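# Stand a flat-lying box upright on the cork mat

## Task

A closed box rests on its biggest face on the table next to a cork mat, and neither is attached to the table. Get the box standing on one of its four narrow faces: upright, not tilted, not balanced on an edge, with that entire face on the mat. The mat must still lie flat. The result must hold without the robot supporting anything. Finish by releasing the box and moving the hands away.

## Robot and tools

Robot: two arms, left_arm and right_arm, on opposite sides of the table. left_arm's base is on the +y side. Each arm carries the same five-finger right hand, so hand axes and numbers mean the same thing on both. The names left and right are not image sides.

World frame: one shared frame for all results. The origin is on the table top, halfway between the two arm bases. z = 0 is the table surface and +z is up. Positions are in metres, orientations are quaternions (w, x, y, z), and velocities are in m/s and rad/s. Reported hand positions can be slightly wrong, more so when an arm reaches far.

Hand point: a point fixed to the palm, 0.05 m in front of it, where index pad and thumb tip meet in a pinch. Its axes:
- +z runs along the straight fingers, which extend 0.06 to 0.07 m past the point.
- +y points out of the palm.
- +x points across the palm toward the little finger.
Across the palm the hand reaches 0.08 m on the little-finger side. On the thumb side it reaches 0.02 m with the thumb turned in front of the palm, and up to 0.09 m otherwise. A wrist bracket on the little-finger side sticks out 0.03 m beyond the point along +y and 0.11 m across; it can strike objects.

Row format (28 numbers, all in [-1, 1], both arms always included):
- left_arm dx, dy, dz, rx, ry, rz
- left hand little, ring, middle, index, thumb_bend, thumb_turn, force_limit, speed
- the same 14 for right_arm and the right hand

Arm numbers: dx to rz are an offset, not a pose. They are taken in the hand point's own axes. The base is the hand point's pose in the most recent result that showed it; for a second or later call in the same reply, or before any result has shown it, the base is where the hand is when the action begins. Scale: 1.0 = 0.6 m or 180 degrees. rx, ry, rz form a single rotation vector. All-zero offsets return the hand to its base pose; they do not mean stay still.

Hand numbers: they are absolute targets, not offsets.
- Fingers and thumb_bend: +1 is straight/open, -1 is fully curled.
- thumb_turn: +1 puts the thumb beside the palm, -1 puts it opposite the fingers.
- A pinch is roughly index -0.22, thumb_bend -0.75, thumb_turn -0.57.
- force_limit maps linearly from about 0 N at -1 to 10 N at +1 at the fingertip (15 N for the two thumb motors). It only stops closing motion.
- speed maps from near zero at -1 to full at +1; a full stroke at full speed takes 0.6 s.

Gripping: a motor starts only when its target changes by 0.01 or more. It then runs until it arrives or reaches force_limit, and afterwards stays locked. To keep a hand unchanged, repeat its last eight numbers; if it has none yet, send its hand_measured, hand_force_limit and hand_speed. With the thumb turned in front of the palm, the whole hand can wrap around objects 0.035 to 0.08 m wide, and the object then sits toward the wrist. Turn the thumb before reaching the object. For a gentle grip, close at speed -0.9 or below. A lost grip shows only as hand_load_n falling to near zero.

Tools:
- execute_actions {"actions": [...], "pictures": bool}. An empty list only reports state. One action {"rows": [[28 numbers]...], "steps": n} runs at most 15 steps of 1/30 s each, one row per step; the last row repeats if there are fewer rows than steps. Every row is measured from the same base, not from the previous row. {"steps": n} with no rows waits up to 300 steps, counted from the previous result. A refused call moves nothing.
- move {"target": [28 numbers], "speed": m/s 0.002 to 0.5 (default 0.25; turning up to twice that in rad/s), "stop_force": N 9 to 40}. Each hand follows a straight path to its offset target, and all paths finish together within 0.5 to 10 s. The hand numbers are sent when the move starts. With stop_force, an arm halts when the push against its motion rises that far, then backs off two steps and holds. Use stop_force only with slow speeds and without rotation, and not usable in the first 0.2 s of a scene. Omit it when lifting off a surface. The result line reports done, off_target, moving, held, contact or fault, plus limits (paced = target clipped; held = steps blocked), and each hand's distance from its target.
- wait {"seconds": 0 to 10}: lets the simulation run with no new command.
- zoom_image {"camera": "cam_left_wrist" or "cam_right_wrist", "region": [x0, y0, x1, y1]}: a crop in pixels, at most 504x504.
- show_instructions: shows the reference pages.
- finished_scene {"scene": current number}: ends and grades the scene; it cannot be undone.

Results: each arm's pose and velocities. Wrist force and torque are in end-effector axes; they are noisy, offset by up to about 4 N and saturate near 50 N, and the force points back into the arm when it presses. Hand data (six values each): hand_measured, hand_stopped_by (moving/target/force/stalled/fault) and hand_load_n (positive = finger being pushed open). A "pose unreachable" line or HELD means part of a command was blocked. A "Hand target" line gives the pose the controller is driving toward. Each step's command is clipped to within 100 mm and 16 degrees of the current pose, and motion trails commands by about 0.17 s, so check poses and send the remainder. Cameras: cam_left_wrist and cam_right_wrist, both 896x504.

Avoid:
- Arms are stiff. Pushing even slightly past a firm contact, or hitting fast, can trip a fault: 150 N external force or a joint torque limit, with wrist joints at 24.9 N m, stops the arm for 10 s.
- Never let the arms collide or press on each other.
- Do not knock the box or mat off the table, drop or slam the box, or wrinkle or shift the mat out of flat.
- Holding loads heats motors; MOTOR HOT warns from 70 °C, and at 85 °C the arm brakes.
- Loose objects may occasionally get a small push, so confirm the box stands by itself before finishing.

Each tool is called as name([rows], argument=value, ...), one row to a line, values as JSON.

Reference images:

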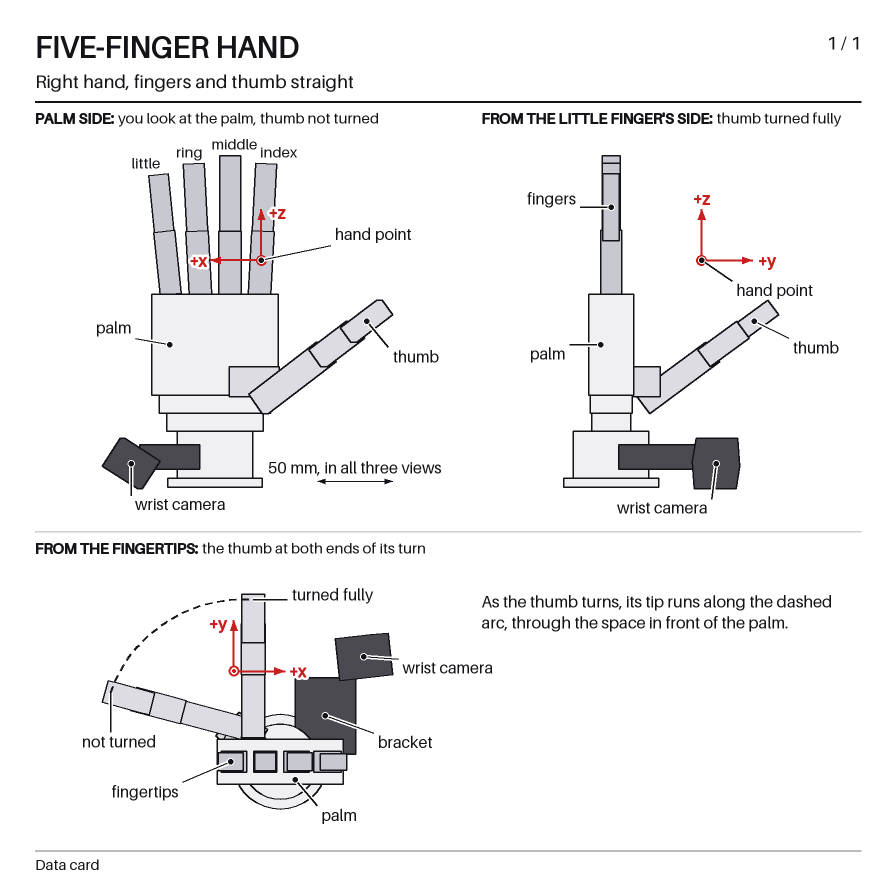

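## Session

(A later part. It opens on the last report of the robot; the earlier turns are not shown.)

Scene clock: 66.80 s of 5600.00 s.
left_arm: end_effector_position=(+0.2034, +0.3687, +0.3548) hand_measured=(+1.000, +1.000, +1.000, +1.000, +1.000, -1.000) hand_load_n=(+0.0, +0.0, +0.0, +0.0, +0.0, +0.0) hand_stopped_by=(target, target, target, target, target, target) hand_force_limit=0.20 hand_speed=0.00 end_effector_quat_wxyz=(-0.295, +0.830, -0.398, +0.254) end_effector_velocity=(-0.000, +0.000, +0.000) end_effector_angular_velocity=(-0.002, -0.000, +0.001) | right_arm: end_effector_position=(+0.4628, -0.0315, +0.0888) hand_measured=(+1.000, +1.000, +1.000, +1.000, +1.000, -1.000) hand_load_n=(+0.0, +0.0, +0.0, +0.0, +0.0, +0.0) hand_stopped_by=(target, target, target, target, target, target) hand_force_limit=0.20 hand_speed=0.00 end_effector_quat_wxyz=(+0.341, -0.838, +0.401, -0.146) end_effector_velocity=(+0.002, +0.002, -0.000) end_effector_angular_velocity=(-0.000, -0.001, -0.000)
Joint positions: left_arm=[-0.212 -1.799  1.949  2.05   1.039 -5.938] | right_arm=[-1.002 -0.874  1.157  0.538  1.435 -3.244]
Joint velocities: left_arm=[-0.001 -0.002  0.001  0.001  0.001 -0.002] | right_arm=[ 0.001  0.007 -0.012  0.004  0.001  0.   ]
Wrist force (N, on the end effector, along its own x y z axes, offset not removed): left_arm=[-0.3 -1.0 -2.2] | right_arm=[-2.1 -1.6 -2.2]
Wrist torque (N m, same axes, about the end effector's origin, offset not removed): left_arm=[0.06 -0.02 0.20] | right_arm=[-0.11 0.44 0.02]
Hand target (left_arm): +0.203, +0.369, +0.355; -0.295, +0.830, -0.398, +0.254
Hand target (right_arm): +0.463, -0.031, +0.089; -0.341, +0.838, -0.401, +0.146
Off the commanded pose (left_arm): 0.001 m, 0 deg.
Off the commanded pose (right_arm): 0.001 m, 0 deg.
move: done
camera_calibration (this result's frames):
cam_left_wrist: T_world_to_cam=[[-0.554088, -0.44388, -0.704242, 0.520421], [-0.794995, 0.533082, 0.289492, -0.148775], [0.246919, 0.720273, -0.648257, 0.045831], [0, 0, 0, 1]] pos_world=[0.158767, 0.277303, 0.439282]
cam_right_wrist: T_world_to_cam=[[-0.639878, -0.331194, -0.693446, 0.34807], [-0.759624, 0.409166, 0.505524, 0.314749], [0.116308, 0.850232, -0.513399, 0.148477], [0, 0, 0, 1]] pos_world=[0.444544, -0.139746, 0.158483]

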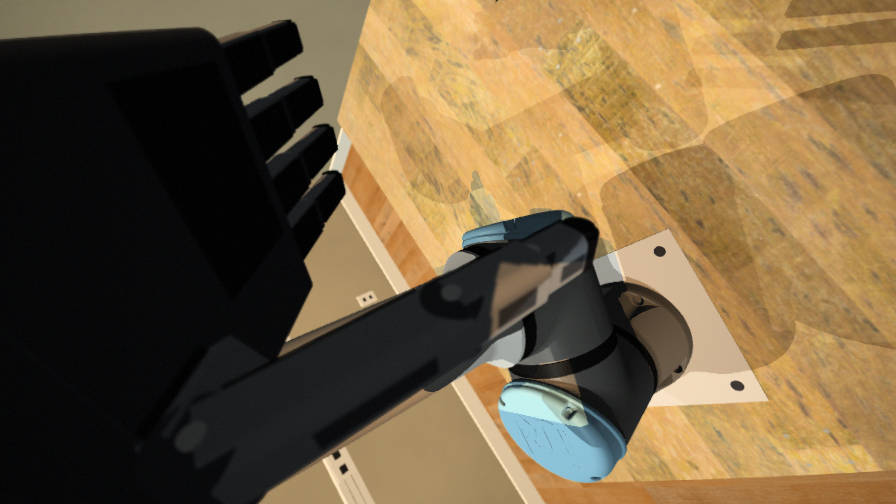

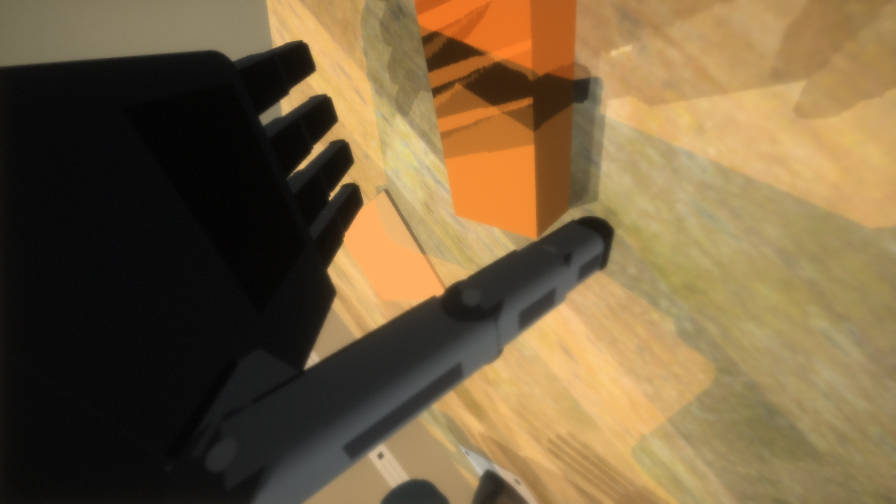

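move(target=[0,0,0,0,0,0,1,1,1,1,1,-1,0.2,0,0.012,0.043,0.072,0,0,0,1,1,1,1,1,-1,0.2,0], speed=0.05, stop_force=10)

execute_actions([
  {"rows":[[0,0,0,0,0,0,1,1,1,1,1,-1,0.2,0,0,0,0,0,0,0,-0.6,-0.6,-0.6,-0.6,-0.6,-1,0.6,-0.5]],"steps":15},
], pictures=false)

wait(seconds=2)

Scene clock: 73.37 s of 5600.00 s.
left_arm: end_effector_position=(+0.2034, +0.3687, +0.3548) hand_measured=(+1.000, +1.000, +1.000, +1.000, +1.000, -1.000) hand_load_n=(+0.0, +0.0, +0.0, +0.0, +0.0, +0.0) hand_stopped_by=(target, target, target, target, target, target) hand_force_limit=0.20 hand_speed=0.00 end_effector_quat_wxyz=(-0.295, +0.830, -0.398, +0.254) end_effector_velocity=(+0.000, -0.000, +0.000) end_effector_angular_velocity=(+0.001, -0.001, -0.002) | right_arm: end_effector_position=(+0.4750, -0.0289, +0.0398) hand_measured=(+1.000, +1.000, +1.000, +1.000, +1.000, -1.000) hand_load_n=(+0.0, +0.0, +0.0, +0.0, +0.0, +0.0) hand_stopped_by=(target, target, target, target, target, target) hand_force_limit=0.20 hand_speed=0.00 end_effector_quat_wxyz=(+0.341, -0.838, +0.401, -0.146) end_effector_velocity=(+0.001, +0.000, -0.002) end_effector_angular_velocity=(+0.000, -0.001, -0.000)
Joint positions: left_arm=[-0.212 -1.799  1.949  2.05   1.039 -5.938] | right_arm=[-1.008 -0.807  1.171  0.458  1.431 -3.249]
Joint velocities: left_arm=[-0.001  0.    -0.     0.001 -0.001 -0.   ] | right_arm=[-0.     0.004  0.    -0.005  0.    -0.   ]
Wrist force (N, on the end effector, along its own x y z axes, offset not removed): left_arm=[2.8 -2.9 -2.6] | right_arm=[0.5 -0.2 -0.4]
Wrist torque (N m, same axes, about the end effector's origin, offset not removed): left_arm=[-0.21 -0.59 0.28] | right_arm=[0.12 0.01 0.19]
Hand target (left_arm): +0.203, +0.369, +0.355; -0.295, +0.830, -0.398, +0.254
Hand target (right_arm): +0.475, -0.029, +0.040; -0.341, +0.838, -0.401, +0.146
Off the commanded pose (left_arm): 0.000 m, 0 deg.
Off the commanded pose (right_arm): 0.000 m, 0 deg.
After step 90, 2.13 s passed at rest.
move: done
camera_calibration (this result's frames):
cam_left_wrist: T_world_to_cam=[[-0.554088, -0.443881, -0.704242, 0.520421], [-0.794995, 0.533083, 0.289491, -0.148775], [0.24692, 0.720273, -0.648258, 0.0458311], [0, 0, 0, 1]] pos_world=[0.158767, 0.277304, 0.439282]
cam_right_wrist: T_world_to_cam=[[-0.639893, -0.331194, -0.693432, 0.322718], [-0.759613, 0.409164, 0.505541, 0.347668], [0.116295, 0.850232, -0.513401, 0.119722], [0, 0, 0, 1]] pos_world=[0.456676, -0.137163, 0.109488]

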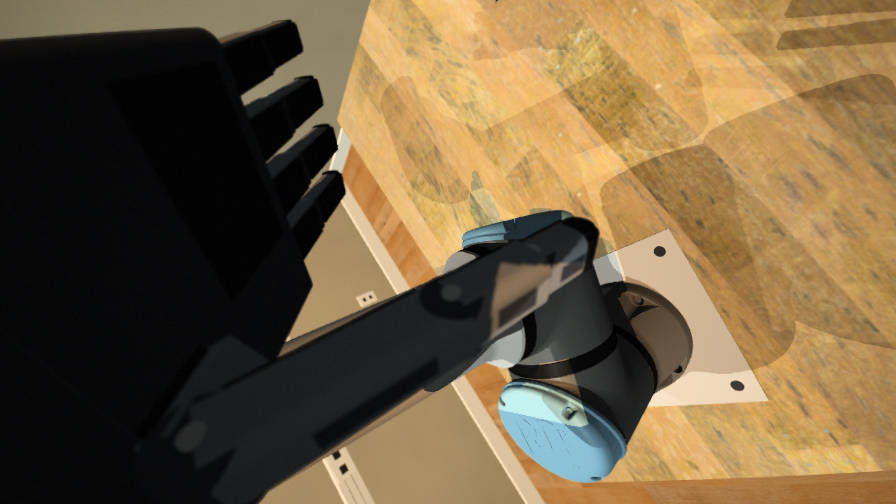

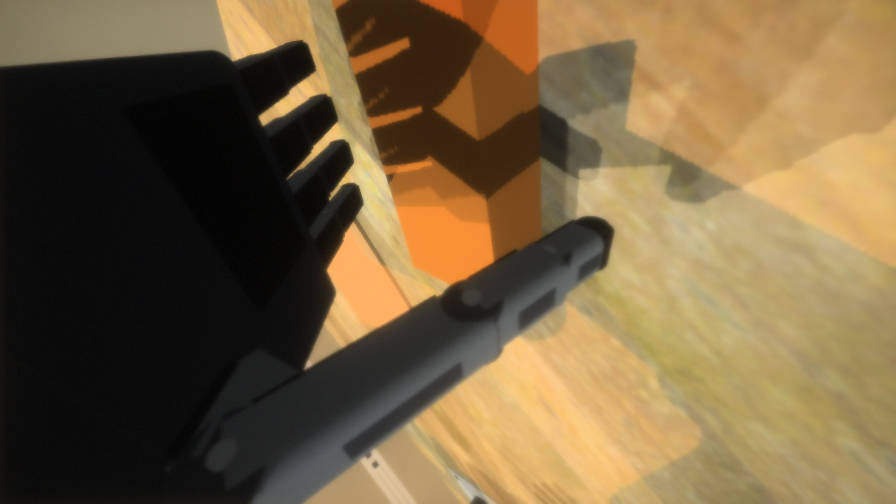

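Scene clock: 73.87 s of 5600.00 s.
left_arm: end_effector_position=(+0.2034, +0.3687, +0.3548) hand_measured=(+1.000, +1.000, +1.000, +1.000, +1.000, -1.000) hand_load_n=(+0.0, +0.0, +0.0, +0.0, +0.0, +0.0) hand_stopped_by=(target, target, target, target, target, target) hand_force_limit=0.20 hand_speed=0.00 end_effector_quat_wxyz=(-0.295, +0.830, -0.398, +0.254) end_effector_velocity=(+0.000, -0.000, +0.000) end_effector_angular_velocity=(-0.001, -0.001, -0.001) | right_arm: end_effector_position=(+0.4750, -0.0289, +0.0397) hand_measured=(+0.670, +0.670, +0.670, +0.670, +0.792, -1.000) hand_load_n=(+0.0, +0.0, +0.0, +0.0, +0.0, +0.0) hand_stopped_by=(moving, moving, moving, moving, moving, target) hand_force_limit=0.60 hand_speed=-0.50 end_effector_quat_wxyz=(+0.341, -0.838, +0.401, -0.146) end_effector_velocity=(-0.000, +0.000, +0.001) end_effector_angular_velocity=(+0.001, -0.001, +0.001)
Joint positions: left_arm=[-0.212 -1.799  1.949  2.05   1.039 -5.938] | right_arm=[-1.008 -0.807  1.171  0.457  1.431 -3.249]
Joint velocities: left_arm=[-0.001 -0.    -0.    -0.    -0.001  0.   ] | right_arm=[ 0.001 -0.001 -0.    -0.    -0.     0.   ]
Wrist force (N, on the end effector, along its own x y z axes, offset not removed): left_arm=[0.4 -1.0 0.0] | right_arm=[-0.9 0.3 -0.5]
Wrist torque (N m, same axes, about the end effector's origin, offset not removed): left_arm=[-0.19 -0.02 0.04] | right_arm=[0.00 0.22 -0.04]
Hand target (left_arm): +0.203, +0.369, +0.355; -0.295, +0.830, -0.398, +0.254
Hand target (right_arm): +0.475, -0.029, +0.040; -0.341, +0.838, -0.401, +0.146
Off the commanded pose (left_arm): 0.000 m, 0 deg.
Off the commanded pose (right_arm): 0.000 m, 0 deg.
Steps of this call (steps 1 to 15: all 15 steps of this action). Readings (end_effector_position | what the end effector reports):
1: left_arm (+0.2034, +0.3687, +0.3548) | right_arm (+0.4750, -0.0289, +0.0397) | left_arm hand_measured=(+1.000, +1.000, +1.000, +1.000, +1.000, -1.000) hand_load_n=(+0.0, +0.0, +0.0, +0.0, +0.0, +0.0) hand_stopped_by=(target, target, target, target, target, target) hand_force_limit=0.20 hand_speed=0.00 | right_arm hand_measured=(+1.000, +1.000, +1.000, +1.000, +1.000, -1.000) hand_load_n=(+0.0, +0.0, +0.0, +0.0, +0.0, +0.0) hand_stopped_by=(moving, moving, moving, moving, moving, target) hand_force_limit=0.60 hand_speed=-0.50
2: left_arm (+0.2034, +0.3687, +0.3548) | right_arm (+0.4750, -0.0289, +0.0397) | left_arm hand_measured=(+1.000, +1.000, +1.000, +1.000, +1.000, -1.000) hand_load_n=(+0.0, +0.0, +0.0, +0.0, +0.0, +0.0) hand_stopped_by=(target, target, target, target, target, target) hand_force_limit=0.20 hand_speed=0.00 | right_arm hand_measured=(+1.000, +1.000, +1.000, +1.000, +1.000, -1.000) hand_load_n=(+0.0, +0.0, +0.0, +0.0, +0.0, +0.0) hand_stopped_by=(moving, moving, moving, moving, moving, target) hand_force_limit=0.60 hand_speed=-0.50
4: left_arm (+0.2034, +0.3687, +0.3548) | right_arm (+0.4750, -0.0289, +0.0397) | left_arm hand_measured=(+1.000, +1.000, +1.000, +1.000, +1.000, -1.000) hand_load_n=(+0.0, +0.0, +0.0, +0.0, +0.0, +0.0) hand_stopped_by=(target, target, target, target, target, target) hand_force_limit=0.20 hand_speed=0.00 | right_arm hand_measured=(+0.974, +0.974, +0.974, +0.974, +0.984, -1.000) hand_load_n=(+0.0, +0.0, +0.0, +0.0, +0.0, +0.0) hand_stopped_by=(moving, moving, moving, moving, moving, target) hand_force_limit=0.60 hand_speed=-0.50
8: left_arm (+0.2034, +0.3687, +0.3548) | right_arm (+0.4750, -0.0289, +0.0397) | left_arm hand_measured=(+1.000, +1.000, +1.000, +1.000, +1.000, -1.000) hand_load_n=(+0.0, +0.0, +0.0, +0.0, +0.0, +0.0) hand_stopped_by=(target, target, target, target, target, target) hand_force_limit=0.20 hand_speed=0.00 | right_arm hand_measured=(+0.864, +0.864, +0.864, +0.864, +0.914, -1.000) hand_load_n=(+0.0, +0.0, +0.0, +0.0, +0.0, +0.0) hand_stopped_by=(moving, moving, moving, moving, moving, target) hand_force_limit=0.60 hand_speed=-0.50
15: the state above

Scene clock: 75.87 s of 5600.00 s.
left_arm: end_effector_position=(+0.2034, +0.3687, +0.3548) hand_measured=(+1.000, +1.000, +1.000, +1.000, +1.000, -1.000) hand_load_n=(+0.0, +0.0, +0.0, +0.0, +0.0, +0.0) hand_stopped_by=(target, target, target, target, target, target) hand_force_limit=0.20 hand_speed=0.00 end_effector_quat_wxyz=(-0.295, +0.830, -0.398, +0.254) end_effector_velocity=(-0.000, -0.000, -0.000) end_effector_angular_velocity=(+0.002, -0.001, -0.002) | right_arm: end_effector_position=(+0.4750, -0.0289, +0.0398) hand_measured=(+0.144, +0.200, +0.230, +0.200, +0.536, -1.000) hand_load_n=(+10.0, +4.5, +1.0, +8.0, +21.5, +8.5) hand_stopped_by=(force, force, force, force, force, target) hand_force_limit=0.60 hand_speed=-0.50 end_effector_quat_wxyz=(+0.341, -0.838, +0.401, -0.146) end_effector_velocity=(-0.001, +0.001, -0.001) end_effector_angular_velocity=(+0.001, +0.001, +0.002)
Joint positions: left_arm=[-0.212 -1.799  1.949  2.05   1.039 -5.938] | right_arm=[-1.008 -0.807  1.171  0.458  1.431 -3.249]
Joint velocities: left_arm=[-0.002  0.     0.001  0.001 -0.001 -0.   ] | right_arm=[ 0.001  0.001  0.001 -0.002 -0.001 -0.   ]
Wrist force (N, on the end effector, along its own x y z axes, offset not removed): left_arm=[0.0 -3.5 -0.5] | right_arm=[-0.5 -3.5 -5.1]
Wrist torque (N m, same axes, about the end effector's origin, offset not removed): left_arm=[-0.72 -0.20 0.08] | right_arm=[-0.18 0.23 -0.02]
Hand target (left_arm): +0.203, +0.369, +0.355; -0.295, +0.830, -0.398, +0.254
Hand target (right_arm): +0.475, -0.029, +0.040; -0.341, +0.838, -0.401, +0.146
Off the commanded pose (left_arm): 0.000 m, 0 deg.
Off the commanded pose (right_arm): 0.000 m, 0 deg.
Steps of this call (steps 1 to 60: nothing new was sent). Readings (end_effector_position | what the end effector reports):
1: left_arm (+0.2034, +0.3687, +0.3548) | right_arm (+0.4750, -0.0289, +0.0397) | left_arm hand_measured=(+1.000, +1.000, +1.000, +1.000, +1.000, -1.000) hand_load_n=(+0.0, +0.0, +0.0, +0.0, +0.0, +0.0) hand_stopped_by=(target, target, target, target, target, target) hand_force_limit=0.20 hand_speed=0.00 | right_arm hand_measured=(+0.642, +0.642, +0.642, +0.642, +0.774, -1.000) hand_load_n=(+0.0, +0.0, +0.0, +0.0, +0.0, +0.0) hand_stopped_by=(moving, moving, moving, moving, moving, target) hand_force_limit=0.60 hand_speed=-0.50
2: left_arm (+0.2034, +0.3687, +0.3548) | right_arm (+0.4750, -0.0289, +0.0398) | left_arm hand_measured=(+1.000, +1.000, +1.000, +1.000, +1.000, -1.000) hand_load_n=(+0.0, +0.0, +0.0, +0.0, +0.0, +0.0) hand_stopped_by=(target, target, target, target, target, target) hand_force_limit=0.20 hand_speed=0.00 | right_arm hand_measured=(+0.614, +0.614, +0.614, +0.614, +0.756, -1.000) hand_load_n=(+0.0, +0.0, +0.0, +0.0, +0.0, +0.0) hand_stopped_by=(moving, moving, moving, moving, moving, target) hand_force_limit=0.60 hand_speed=-0.50
4: left_arm (+0.2034, +0.3687, +0.3548) | right_arm (+0.4750, -0.0289, +0.0398) | left_arm hand_measured=(+1.000, +1.000, +1.000, +1.000, +1.000, -1.000) hand_load_n=(+0.0, +0.0, +0.0, +0.0, +0.0, +0.0) hand_stopped_by=(target, target, target, target, target, target) hand_force_limit=0.20 hand_speed=0.00 | right_arm hand_measured=(+0.558, +0.558, +0.558, +0.558, +0.720, -1.000) hand_load_n=(+0.0, +0.0, +0.0, +0.0, +0.0, +0.0) hand_stopped_by=(moving, moving, moving, moving, moving, target) hand_force_limit=0.60 hand_speed=-0.50
8: left_arm (+0.2034, +0.3687, +0.3548) | right_arm (+0.4750, -0.0289, +0.0398) | left_arm hand_measured=(+1.000, +1.000, +1.000, +1.000, +1.000, -1.000) hand_load_n=(+0.0, +0.0, +0.0, +0.0, +0.0, +0.0) hand_stopped_by=(target, target, target, target, target, target) hand_force_limit=0.20 hand_speed=0.00 | right_arm hand_measured=(+0.448, +0.448, +0.448, +0.448, +0.650, -1.000) hand_load_n=(+0.0, +0.0, +0.0, +0.0, +0.0, +0.0) hand_stopped_by=(moving, moving, moving, moving, moving, target) hand_force_limit=0.60 hand_speed=-0.50
60: the state above
camera_calibration (this result's frames):
cam_left_wrist: T_world_to_cam=[[-0.554088, -0.44388, -0.704242, 0.520421], [-0.794995, 0.533083, 0.289491, -0.148775], [0.24692, 0.720273, -0.648257, 0.045831], [0, 0, 0, 1]] pos_world=[0.158767, 0.277303, 0.439282]
cam_right_wrist: T_world_to_cam=[[-0.639879, -0.331186, -0.693448, 0.322731], [-0.759623, 0.409158, 0.505531, 0.347667], [0.116305, 0.850239, -0.513388, 0.119732], [0, 0, 0, 1]] pos_world=[0.45668, -0.137168, 0.109509]

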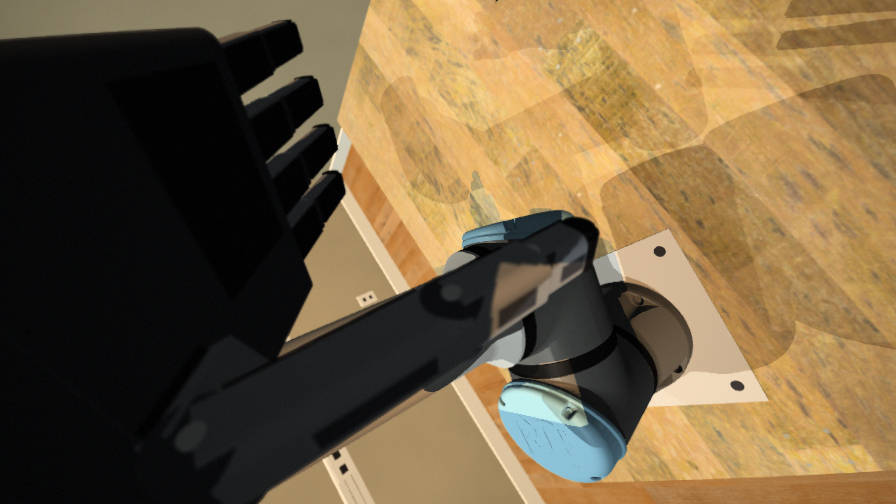

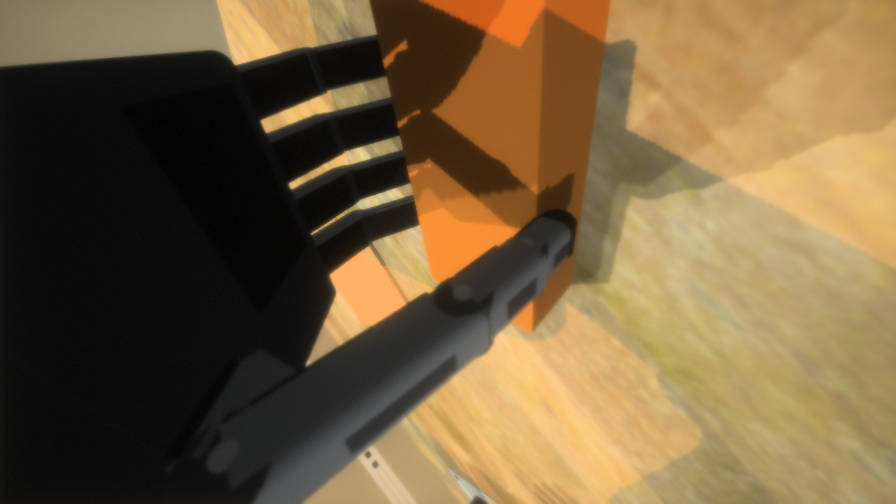

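move(target=[0,0,0,0,0,0,1,1,1,1,1,-1,0.2,0,0,-0.16,-0.167,0,0,0,-0.6,-0.6,-0.6,-0.6,-0.6,-1,0.6,-0.5], speed=0.1)

move(target=[0,0,0,0,0,0,1,1,1,1,1,-1,0.2,0,0,0,0,0,0.36,-0.345,-0.6,-0.6,-0.6,-0.6,-0.6,-1,0.6,-0.5], speed=0.2)

Scene clock: 81.23 s of 5600.00 s.
left_arm: end_effector_position=(+0.2034, +0.3687, +0.3548) hand_measured=(+1.000, +1.000, +1.000, +1.000, +1.000, -1.000) hand_load_n=(+0.0, +0.0, +0.0, +0.0, +0.0, +0.0) hand_stopped_by=(target, target, target, target, target, target) hand_force_limit=0.20 hand_speed=0.00 end_effector_quat_wxyz=(-0.295, +0.830, -0.398, +0.254) end_effector_velocity=(-0.000, -0.000, -0.000) end_effector_angular_velocity=(-0.001, +0.001, +0.001) | right_arm: end_effector_position=(+0.4779, -0.0317, +0.1783) hand_measured=(+0.144, +0.200, +0.230, +0.200, +0.536, -1.000) hand_load_n=(+9.0, +4.5, +1.0, +9.0, +21.0, +9.5) hand_stopped_by=(force, force, force, force, force, target) hand_force_limit=0.60 hand_speed=-0.50 end_effector_quat_wxyz=(+0.341, -0.838, +0.401, -0.146) end_effector_velocity=(+0.001, +0.000, +0.001) end_effector_angular_velocity=(-0.001, +0.000, +0.000)
Joint positions: left_arm=[-0.212 -1.799  1.949  2.05   1.039 -5.938] | right_arm=[-1.015 -0.885  0.944  0.763  1.426 -3.254]
Joint velocities: left_arm=[ 0.     0.    -0.001 -0.001  0.001 -0.   ] | right_arm=[ 0.     0.002 -0.008  0.006  0.    -0.   ]
Wrist force (N, on the end effector, along its own x y z axes, offset not removed): left_arm=[1.0 -1.8 0.2] | right_arm=[-1.1 -0.1 0.6]
Wrist torque (N m, same axes, about the end effector's origin, offset not removed): left_arm=[-0.24 -0.23 0.28] | right_arm=[-0.11 0.09 0.02]
Hand target (left_arm): +0.203, +0.369, +0.355; -0.295, +0.830, -0.398, +0.254
Hand target (right_arm): +0.478, -0.032, +0.178; -0.341, +0.838, -0.401, +0.146
Off the commanded pose (left_arm): 0.000 m, 0 deg.
Off the commanded pose (right_arm): 0.000 m, 0 deg.
After step 90, 0.50 s passed at rest.
move: done
camera_calibration (this result's frames):
cam_left_wrist: T_world_to_cam=[[-0.554088, -0.44388, -0.704242, 0.520421], [-0.794995, 0.533083, 0.289492, -0.148775], [0.246919, 0.720273, -0.648257, 0.045831], [0, 0, 0, 1]] pos_world=[0.158767, 0.277303, 0.439282]
cam_right_wrist: T_world_to_cam=[[-0.639767, -0.331075, -0.693605, 0.419692], [-0.759702, 0.409097, 0.505462, 0.281125], [0.116406, 0.850311, -0.513245, 0.192802], [0, 0, 0, 1]] pos_world=[0.459633, -0.14, 0.247957]

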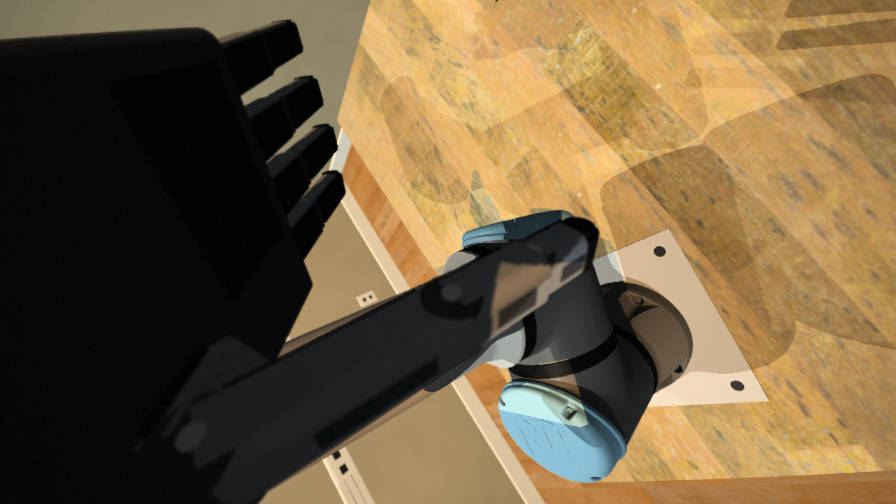

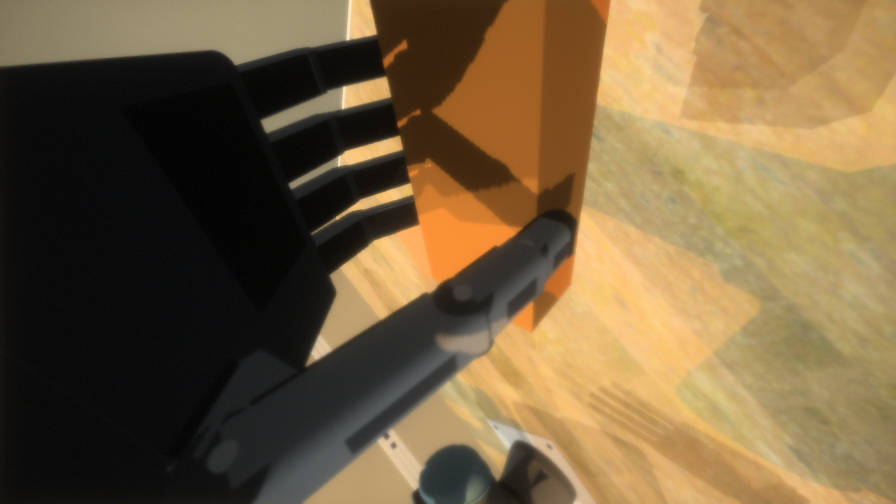

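Scene clock: 85.43 s of 5600.00 s.
left_arm: end_effector_position=(+0.2034, +0.3687, +0.3548) hand_measured=(+1.000, +1.000, +1.000, +1.000, +1.000, -1.000) hand_load_n=(+0.0, +0.0, +0.0, +0.0, +0.0, +0.0) hand_stopped_by=(target, target, target, target, target, target) hand_force_limit=0.20 hand_speed=0.00 end_effector_quat_wxyz=(-0.295, +0.830, -0.398, +0.254) end_effector_velocity=(+0.000, +0.000, +0.000) end_effector_angular_velocity=(+0.001, -0.002, -0.002) | right_arm: end_effector_position=(+0.4770, -0.0323, +0.1782) hand_measured=(+0.144, +0.200, +0.230, +0.200, +0.536, -1.000) hand_load_n=(+9.0, +4.0, +1.0, +9.0, +21.0, +10.0) hand_stopped_by=(force, force, force, force, force, target) hand_force_limit=0.60 hand_speed=-0.50 end_effector_quat_wxyz=(-0.005, -0.750, +0.088, -0.656) end_effector_velocity=(+0.000, +0.001, +0.000) end_effector_angular_velocity=(+0.001, -0.001, +0.001)
Joint positions: left_arm=[-0.212 -1.799  1.949  2.05   1.039 -5.938] | right_arm=[-0.605 -0.777  1.074 -0.025  2.597 -4.368]
Joint velocities: left_arm=[-0.001 -0.     0.001  0.001 -0.001  0.   ] | right_arm=[ 0.     0.    -0.001 -0.    -0.001 -0.   ]
Wrist force (N, on the end effector, along its own x y z axes, offset not removed): left_arm=[0.2 -1.3 0.2] | right_arm=[0.5 -1.4 0.8]
Wrist torque (N m, same axes, about the end effector's origin, offset not removed): left_arm=[-0.06 -0.05 0.24] | right_arm=[-0.27 -0.01 0.15]
Hand target (left_arm): +0.203, +0.369, +0.355; -0.295, +0.830, -0.398, +0.254
Hand target (right_arm): +0.477, -0.032, +0.178; +0.005, +0.750, -0.088, +0.656
Off the commanded pose (left_arm): 0.000 m, 0 deg.
Off the commanded pose (right_arm): 0.001 m, 8 deg.
move: held (right_arm); limits=held; held on 12 of 126 steps (right_arm), including the last (right_arm)
pose unreachable (right arm): on one or more control steps of this call this arm could not follow its commanded pose, so it was not sent that pose on those steps. On the call's last step it was still not sent that pose. It may still have moved: this result reports where it is.
cause: the commanded pose would bring two parts of the arm too close to each other (joints 4 (wrist 1) to 6 (wrist 3) lie between them).
camera_calibration (this result's frames):
cam_left_wrist: T_world_to_cam=[[-0.554088, -0.443881, -0.704242, 0.520421], [-0.794995, 0.533083, 0.289492, -0.148775], [0.246919, 0.720273, -0.648257, 0.0458311], [0, 0, 0, 1]] pos_world=[0.158767, 0.277303, 0.439282]
cam_right_wrist: T_world_to_cam=[[-0.131915, -0.9618, -0.239873, 0.0754209], [-0.651821, 0.266477, -0.710013, 0.44126], [0.746811, 0.0626928, -0.662074, -0.106265], [0, 0, 0, 1]] pos_world=[0.376932, -0.0383839, 0.261037]

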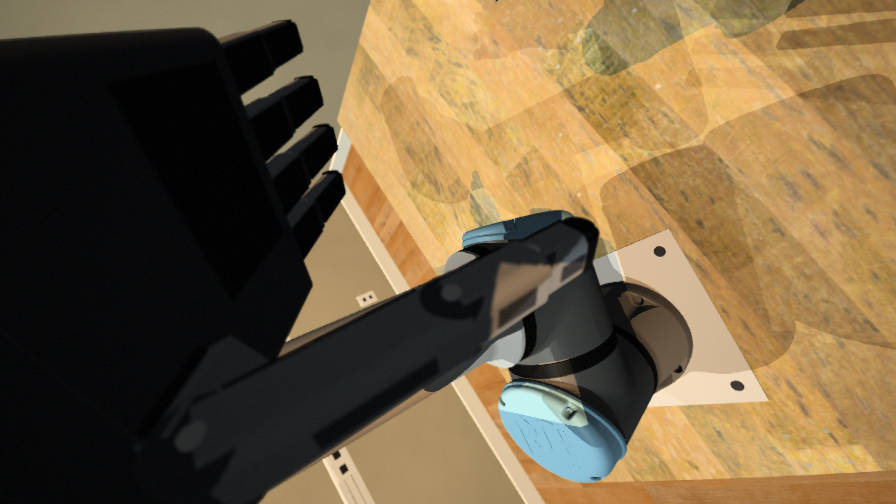

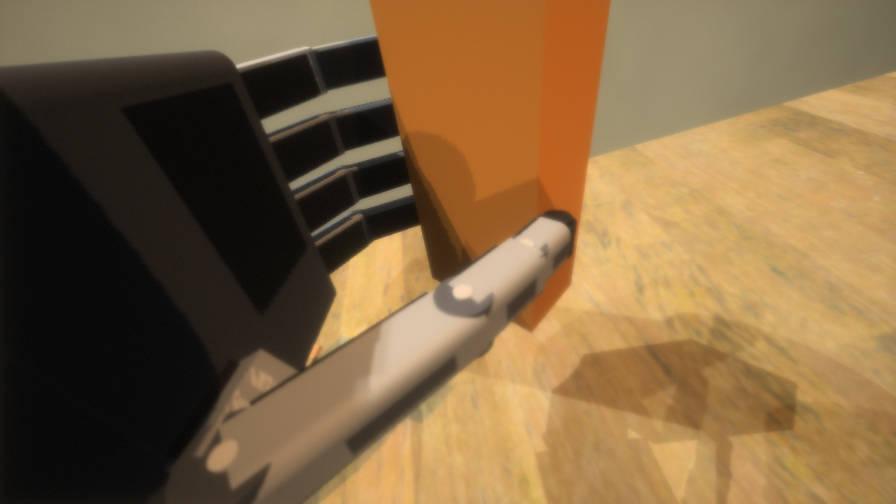

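move(target=[0,0,0,0,0,0,1,1,1,1,1,-1,0.2,0,0,0,0,0.328,-0.036,-0.047,-0.6,-0.6,-0.6,-0.6,-0.6,-1,0.6,-0.5], speed=0.2)

Scene clock: 95.57 s of 5600.00 s.
left_arm: end_effector_position=(+0.2034, +0.3687, +0.3548) hand_measured=(+1.000, +1.000, +1.000, +1.000, +1.000, -1.000) hand_load_n=(+0.0, +0.0, +0.0, +0.0, +0.0, +0.0) hand_stopped_by=(target, target, target, target, target, target) hand_force_limit=0.20 hand_speed=0.00 end_effector_quat_wxyz=(-0.295, +0.830, -0.398, +0.254) end_effector_velocity=(+0.000, +0.000, -0.000) end_effector_angular_velocity=(+0.001, +0.000, +0.001) | right_arm: end_effector_position=(+0.4769, -0.0322, +0.1779) hand_measured=(+0.144, +0.200, +0.230, +0.200, +0.536, -1.000) hand_load_n=(+9.0, +4.0, +1.0, +9.0, +21.0, +9.5) hand_stopped_by=(force, force, force, force, force, target) hand_force_limit=0.60 hand_speed=-0.50 end_effector_quat_wxyz=(-0.323, +0.693, +0.298, +0.571) end_effector_velocity=(+0.001, +0.001, +0.001) end_effector_angular_velocity=(+0.003, -0.002, +0.014)
Joint positions: left_arm=[-0.212 -1.799  1.949  2.05   1.039 -5.938] | right_arm=[-0.984 -1.209  1.779 -0.42   1.192 -4.66 ]
Joint velocities: left_arm=[ 0.001  0.     0.001 -0.001  0.     0.   ] | right_arm=[-0.007  0.     0.001 -0.004 -0.021 -0.002]
Wrist force (N, on the end effector, along its own x y z axes, offset not removed): left_arm=[1.1 -1.4 -2.1] | right_arm=[-1.0 -2.1 1.0]
Wrist torque (N m, same axes, about the end effector's origin, offset not removed): left_arm=[0.03 -0.17 0.01] | right_arm=[-0.41 0.10 -0.14]
Hand target (left_arm): +0.203, +0.369, +0.355; -0.295, +0.830, -0.398, +0.254
Hand target (right_arm): +0.477, -0.032, +0.178; -0.324, +0.693, +0.299, +0.571
Off the commanded pose (left_arm): 0.000 m, 0 deg.
Off the commanded pose (right_arm): 0.000 m, 0 deg.
move: done; limits=paced
camera_calibration (this result's frames):
cam_left_wrist: T_world_to_cam=[[-0.554088, -0.44388, -0.704242, 0.520421], [-0.794995, 0.533083, 0.289492, -0.148775], [0.24692, 0.720273, -0.648257, 0.0458311], [0, 0, 0, 1]] pos_world=[0.158767, 0.277303, 0.439282]
cam_right_wrist: T_world_to_cam=[[0.766259, -0.596636, -0.238481, -0.341449], [-0.556561, -0.430854, -0.710356, 0.373118], [0.321073, 0.677045, -0.66221, 0.116441], [0, 0, 0, 1]] pos_world=[0.431915, -0.121798, 0.260726]

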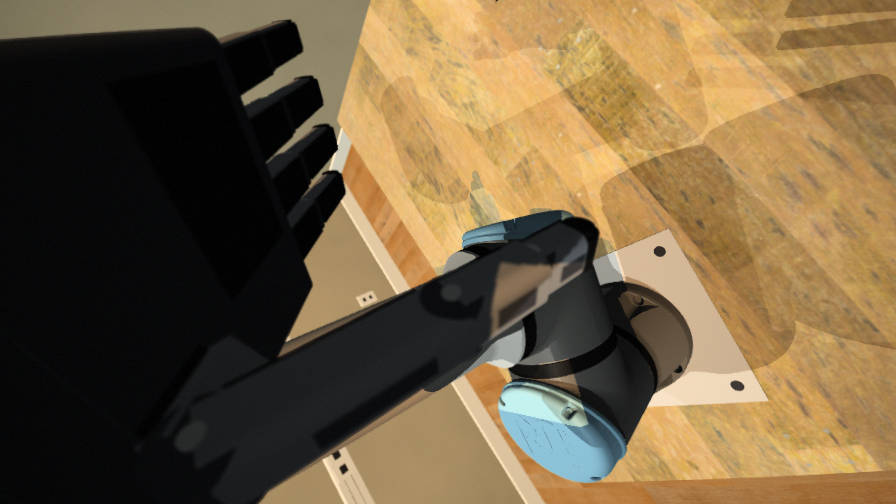

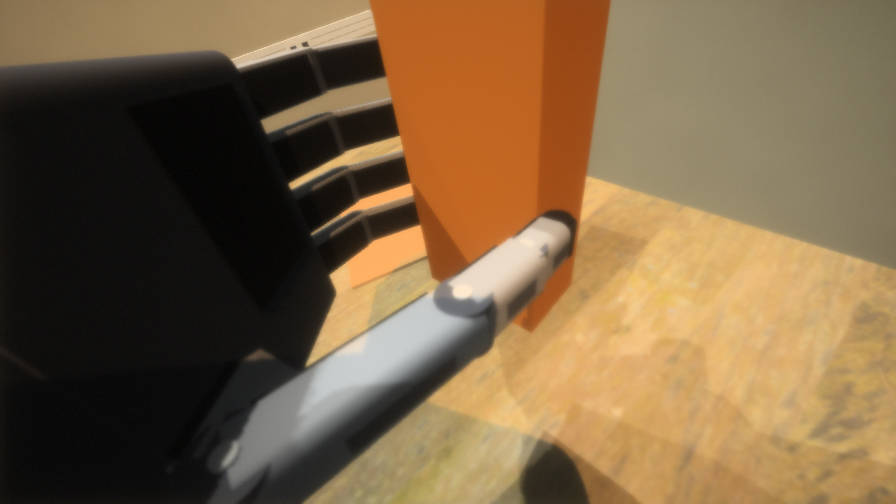

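move(target=[0,0,0,0,0,0,1,1,1,1,1,-1,0.2,0,0,0,0,0,0.044,-0.035,-0.6,-0.6,-0.6,-0.6,-0.6,-1,0.6,-0.5], speed=0.2)

move(target=[0,0,0,0,0,0,1,1,1,1,1,-1,0.2,0,-0.15,-0.168,0.4,0,0,0,-0.6,-0.6,-0.6,-0.6,-0.6,-1,0.6,-0.5], speed=0.2)

Scene clock: 105.67 s of 5600.00 s.
left_arm: end_effector_position=(+0.2034, +0.3687, +0.3548) hand_measured=(+1.000, +1.000, +1.000, +1.000, +1.000, -1.000) hand_load_n=(+0.0, +0.0, +0.0, +0.0, +0.0, +0.0) hand_stopped_by=(target, target, target, target, target, target) hand_force_limit=0.20 hand_speed=0.00 end_effector_quat_wxyz=(-0.295, +0.830, -0.398, +0.254) end_effector_velocity=(+0.000, +0.001, +0.000) end_effector_angular_velocity=(+0.001, +0.001, +0.003) | right_arm: end_effector_position=(+0.4770, -0.0322, +0.1779) hand_measured=(+0.144, +0.200, +0.230, +0.200, +0.536, -1.000) hand_load_n=(+9.0, +4.0, +1.0, +9.0, +21.0, +10.0) hand_stopped_by=(force, force, force, force, force, target) hand_force_limit=0.60 hand_speed=-0.50 end_effector_quat_wxyz=(-0.311, +0.635, +0.313, +0.634) end_effector_velocity=(+0.001, +0.000, -0.000) end_effector_angular_velocity=(+0.006, -0.014, +0.001)
Joint positions: left_arm=[-0.212 -1.799  1.949  2.05   1.039 -5.938] | right_arm=[-0.979 -1.197  1.885 -0.685  1.202 -4.715]
Joint velocities: left_arm=[ 0.002  0.     0.     0.001  0.002 -0.   ] | right_arm=[-0.     0.004  0.008 -0.025 -0.001 -0.003]
Wrist force (N, on the end effector, along its own x y z axes, offset not removed): left_arm=[2.8 -1.9 1.7] | right_arm=[-2.2 -0.2 0.4]
Wrist torque (N m, same axes, about the end effector's origin, offset not removed): left_arm=[-0.47 -0.70 0.19] | right_arm=[-0.07 0.41 0.08]
Hand target (left_arm): +0.203, +0.369, +0.355; -0.295, +0.830, -0.398, +0.254
Hand target (right_arm): +0.477, -0.032, +0.178; -0.311, +0.635, +0.313, +0.634
Off the commanded pose (left_arm): 0.000 m, 0 deg.
Off the commanded pose (right_arm): 0.000 m, 0 deg.
After step 90, 6.17 s passed at rest.
move: done
camera_calibration (this result's frames):
cam_left_wrist: T_world_to_cam=[[-0.554088, -0.443881, -0.704242, 0.520421], [-0.794995, 0.533083, 0.289492, -0.148775], [0.24692, 0.720273, -0.648258, 0.0458312], [0, 0, 0, 1]] pos_world=[0.158767, 0.277303, 0.439282]
cam_right_wrist: T_world_to_cam=[[0.797804, -0.588715, -0.130092, -0.375543], [-0.42688, -0.399183, -0.811435, 0.330275], [0.425773, 0.702899, -0.569781, 0.0509094], [0, 0, 0, 1]] pos_world=[0.418921, -0.125032, 0.248149]

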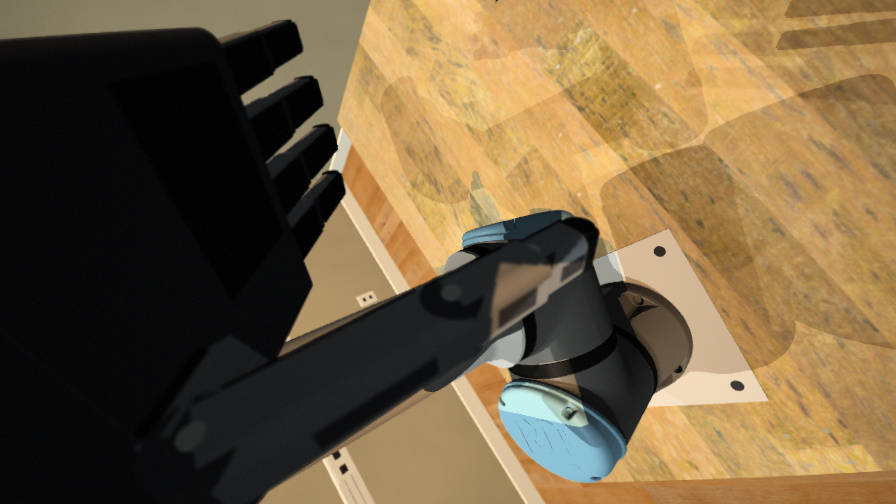

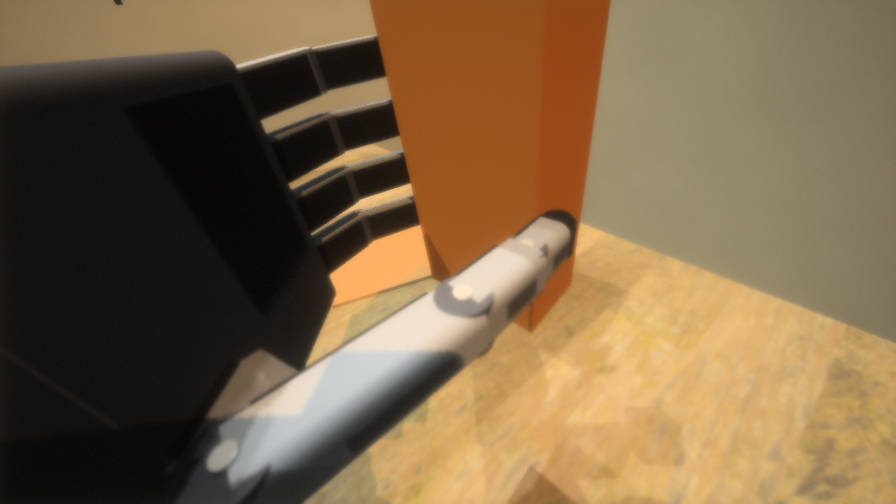

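Scene clock: 107.73 s of 5600.00 s.
left_arm: end_effector_position=(+0.2034, +0.3687, +0.3548) hand_measured=(+1.000, +1.000, +1.000, +1.000, +1.000, -1.000) hand_load_n=(+0.0, +0.0, +0.0, +0.0, +0.0, +0.0) hand_stopped_by=(target, target, target, target, target, target) hand_force_limit=0.20 hand_speed=0.00 end_effector_quat_wxyz=(-0.295, +0.830, -0.398, +0.254) end_effector_velocity=(+0.000, +0.000, -0.000) end_effector_angular_velocity=(+0.000, -0.001, -0.000) | right_arm: end_effector_position=(+0.5436, +0.2190, +0.0875) hand_measured=(+0.144, +0.200, +0.230, +0.200, +0.536, -1.000) hand_load_n=(+9.0, +4.0, +1.0, +9.0, +21.0, +10.0) hand_stopped_by=(force, force, force, force, force, target) hand_force_limit=0.60 hand_speed=-0.50 end_effector_quat_wxyz=(-0.311, +0.635, +0.313, +0.634) end_effector_velocity=(+0.001, +0.002, -0.001) end_effector_angular_velocity=(-0.001, +0.001, -0.001)
Joint positions: left_arm=[-0.212 -1.799  1.949  2.05   1.039 -5.938] | right_arm=[-0.713 -0.582  1.05  -0.466  1.467 -4.714]
Joint velocities: left_arm=[ 0.001  0.     0.001  0.    -0.001 -0.   ] | right_arm=[ 0.001  0.008 -0.013  0.007  0.003 -0.   ]
Wrist force (N, on the end effector, along its own x y z axes, offset not removed): left_arm=[-0.7 -1.2 0.3] | right_arm=[-1.7 -0.5 -1.8]
Wrist torque (N m, same axes, about the end effector's origin, offset not removed): left_arm=[-0.13 0.02 0.01] | right_arm=[-0.07 0.25 0.04]
Hand target (left_arm): +0.203, +0.369, +0.355; -0.295, +0.830, -0.398, +0.254
Hand target (right_arm): +0.544, +0.219, +0.087; -0.311, +0.635, +0.313, +0.634
Off the commanded pose (left_arm): 0.000 m, 0 deg.
Off the commanded pose (right_arm): 0.000 m, 0 deg.
move: done
camera_calibration (this result's frames):
cam_left_wrist: T_world_to_cam=[[-0.554088, -0.44388, -0.704242, 0.520421], [-0.794995, 0.533083, 0.289492, -0.148775], [0.246919, 0.720273, -0.648257, 0.045831], [0, 0, 0, 1]] pos_world=[0.158767, 0.277303, 0.439282]
cam_right_wrist: T_world_to_cam=[[0.797926, -0.588681, -0.129498, -0.292702], [-0.426437, -0.399497, -0.811513, 0.385448], [0.425988, 0.70275, -0.569805, -0.205631], [0, 0, 0, 1]] pos_world=[0.48552, 0.126185, 0.157723]

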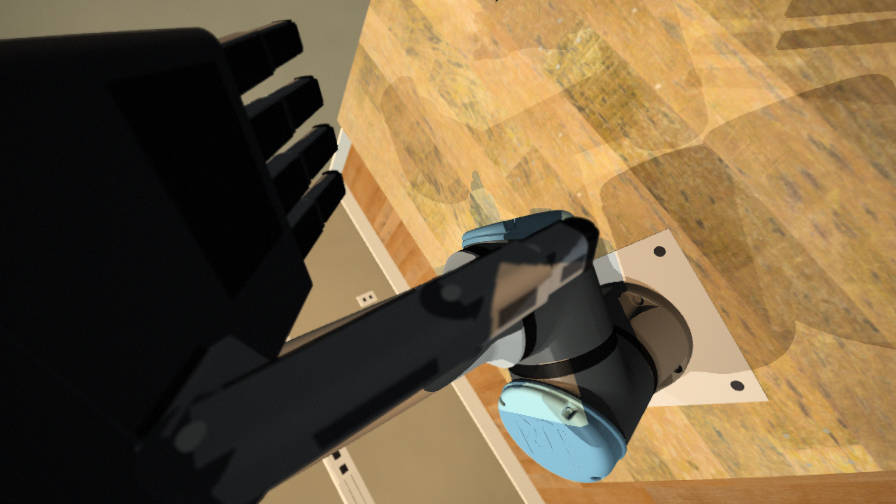

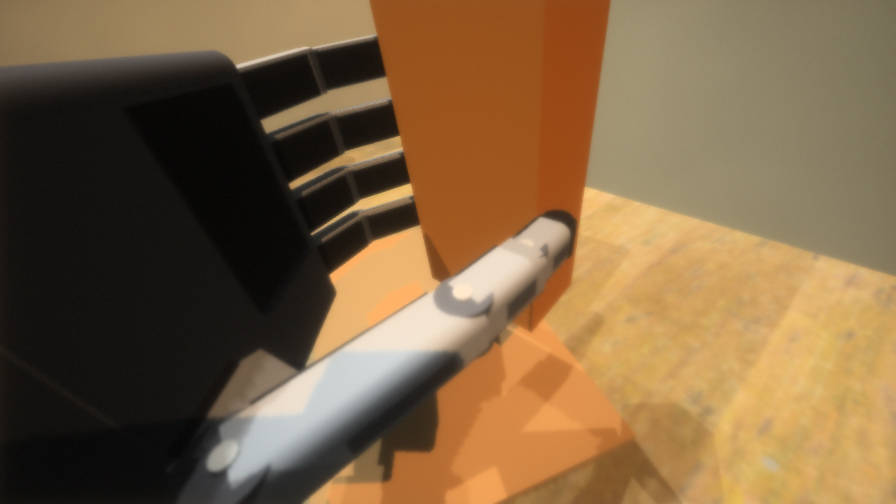

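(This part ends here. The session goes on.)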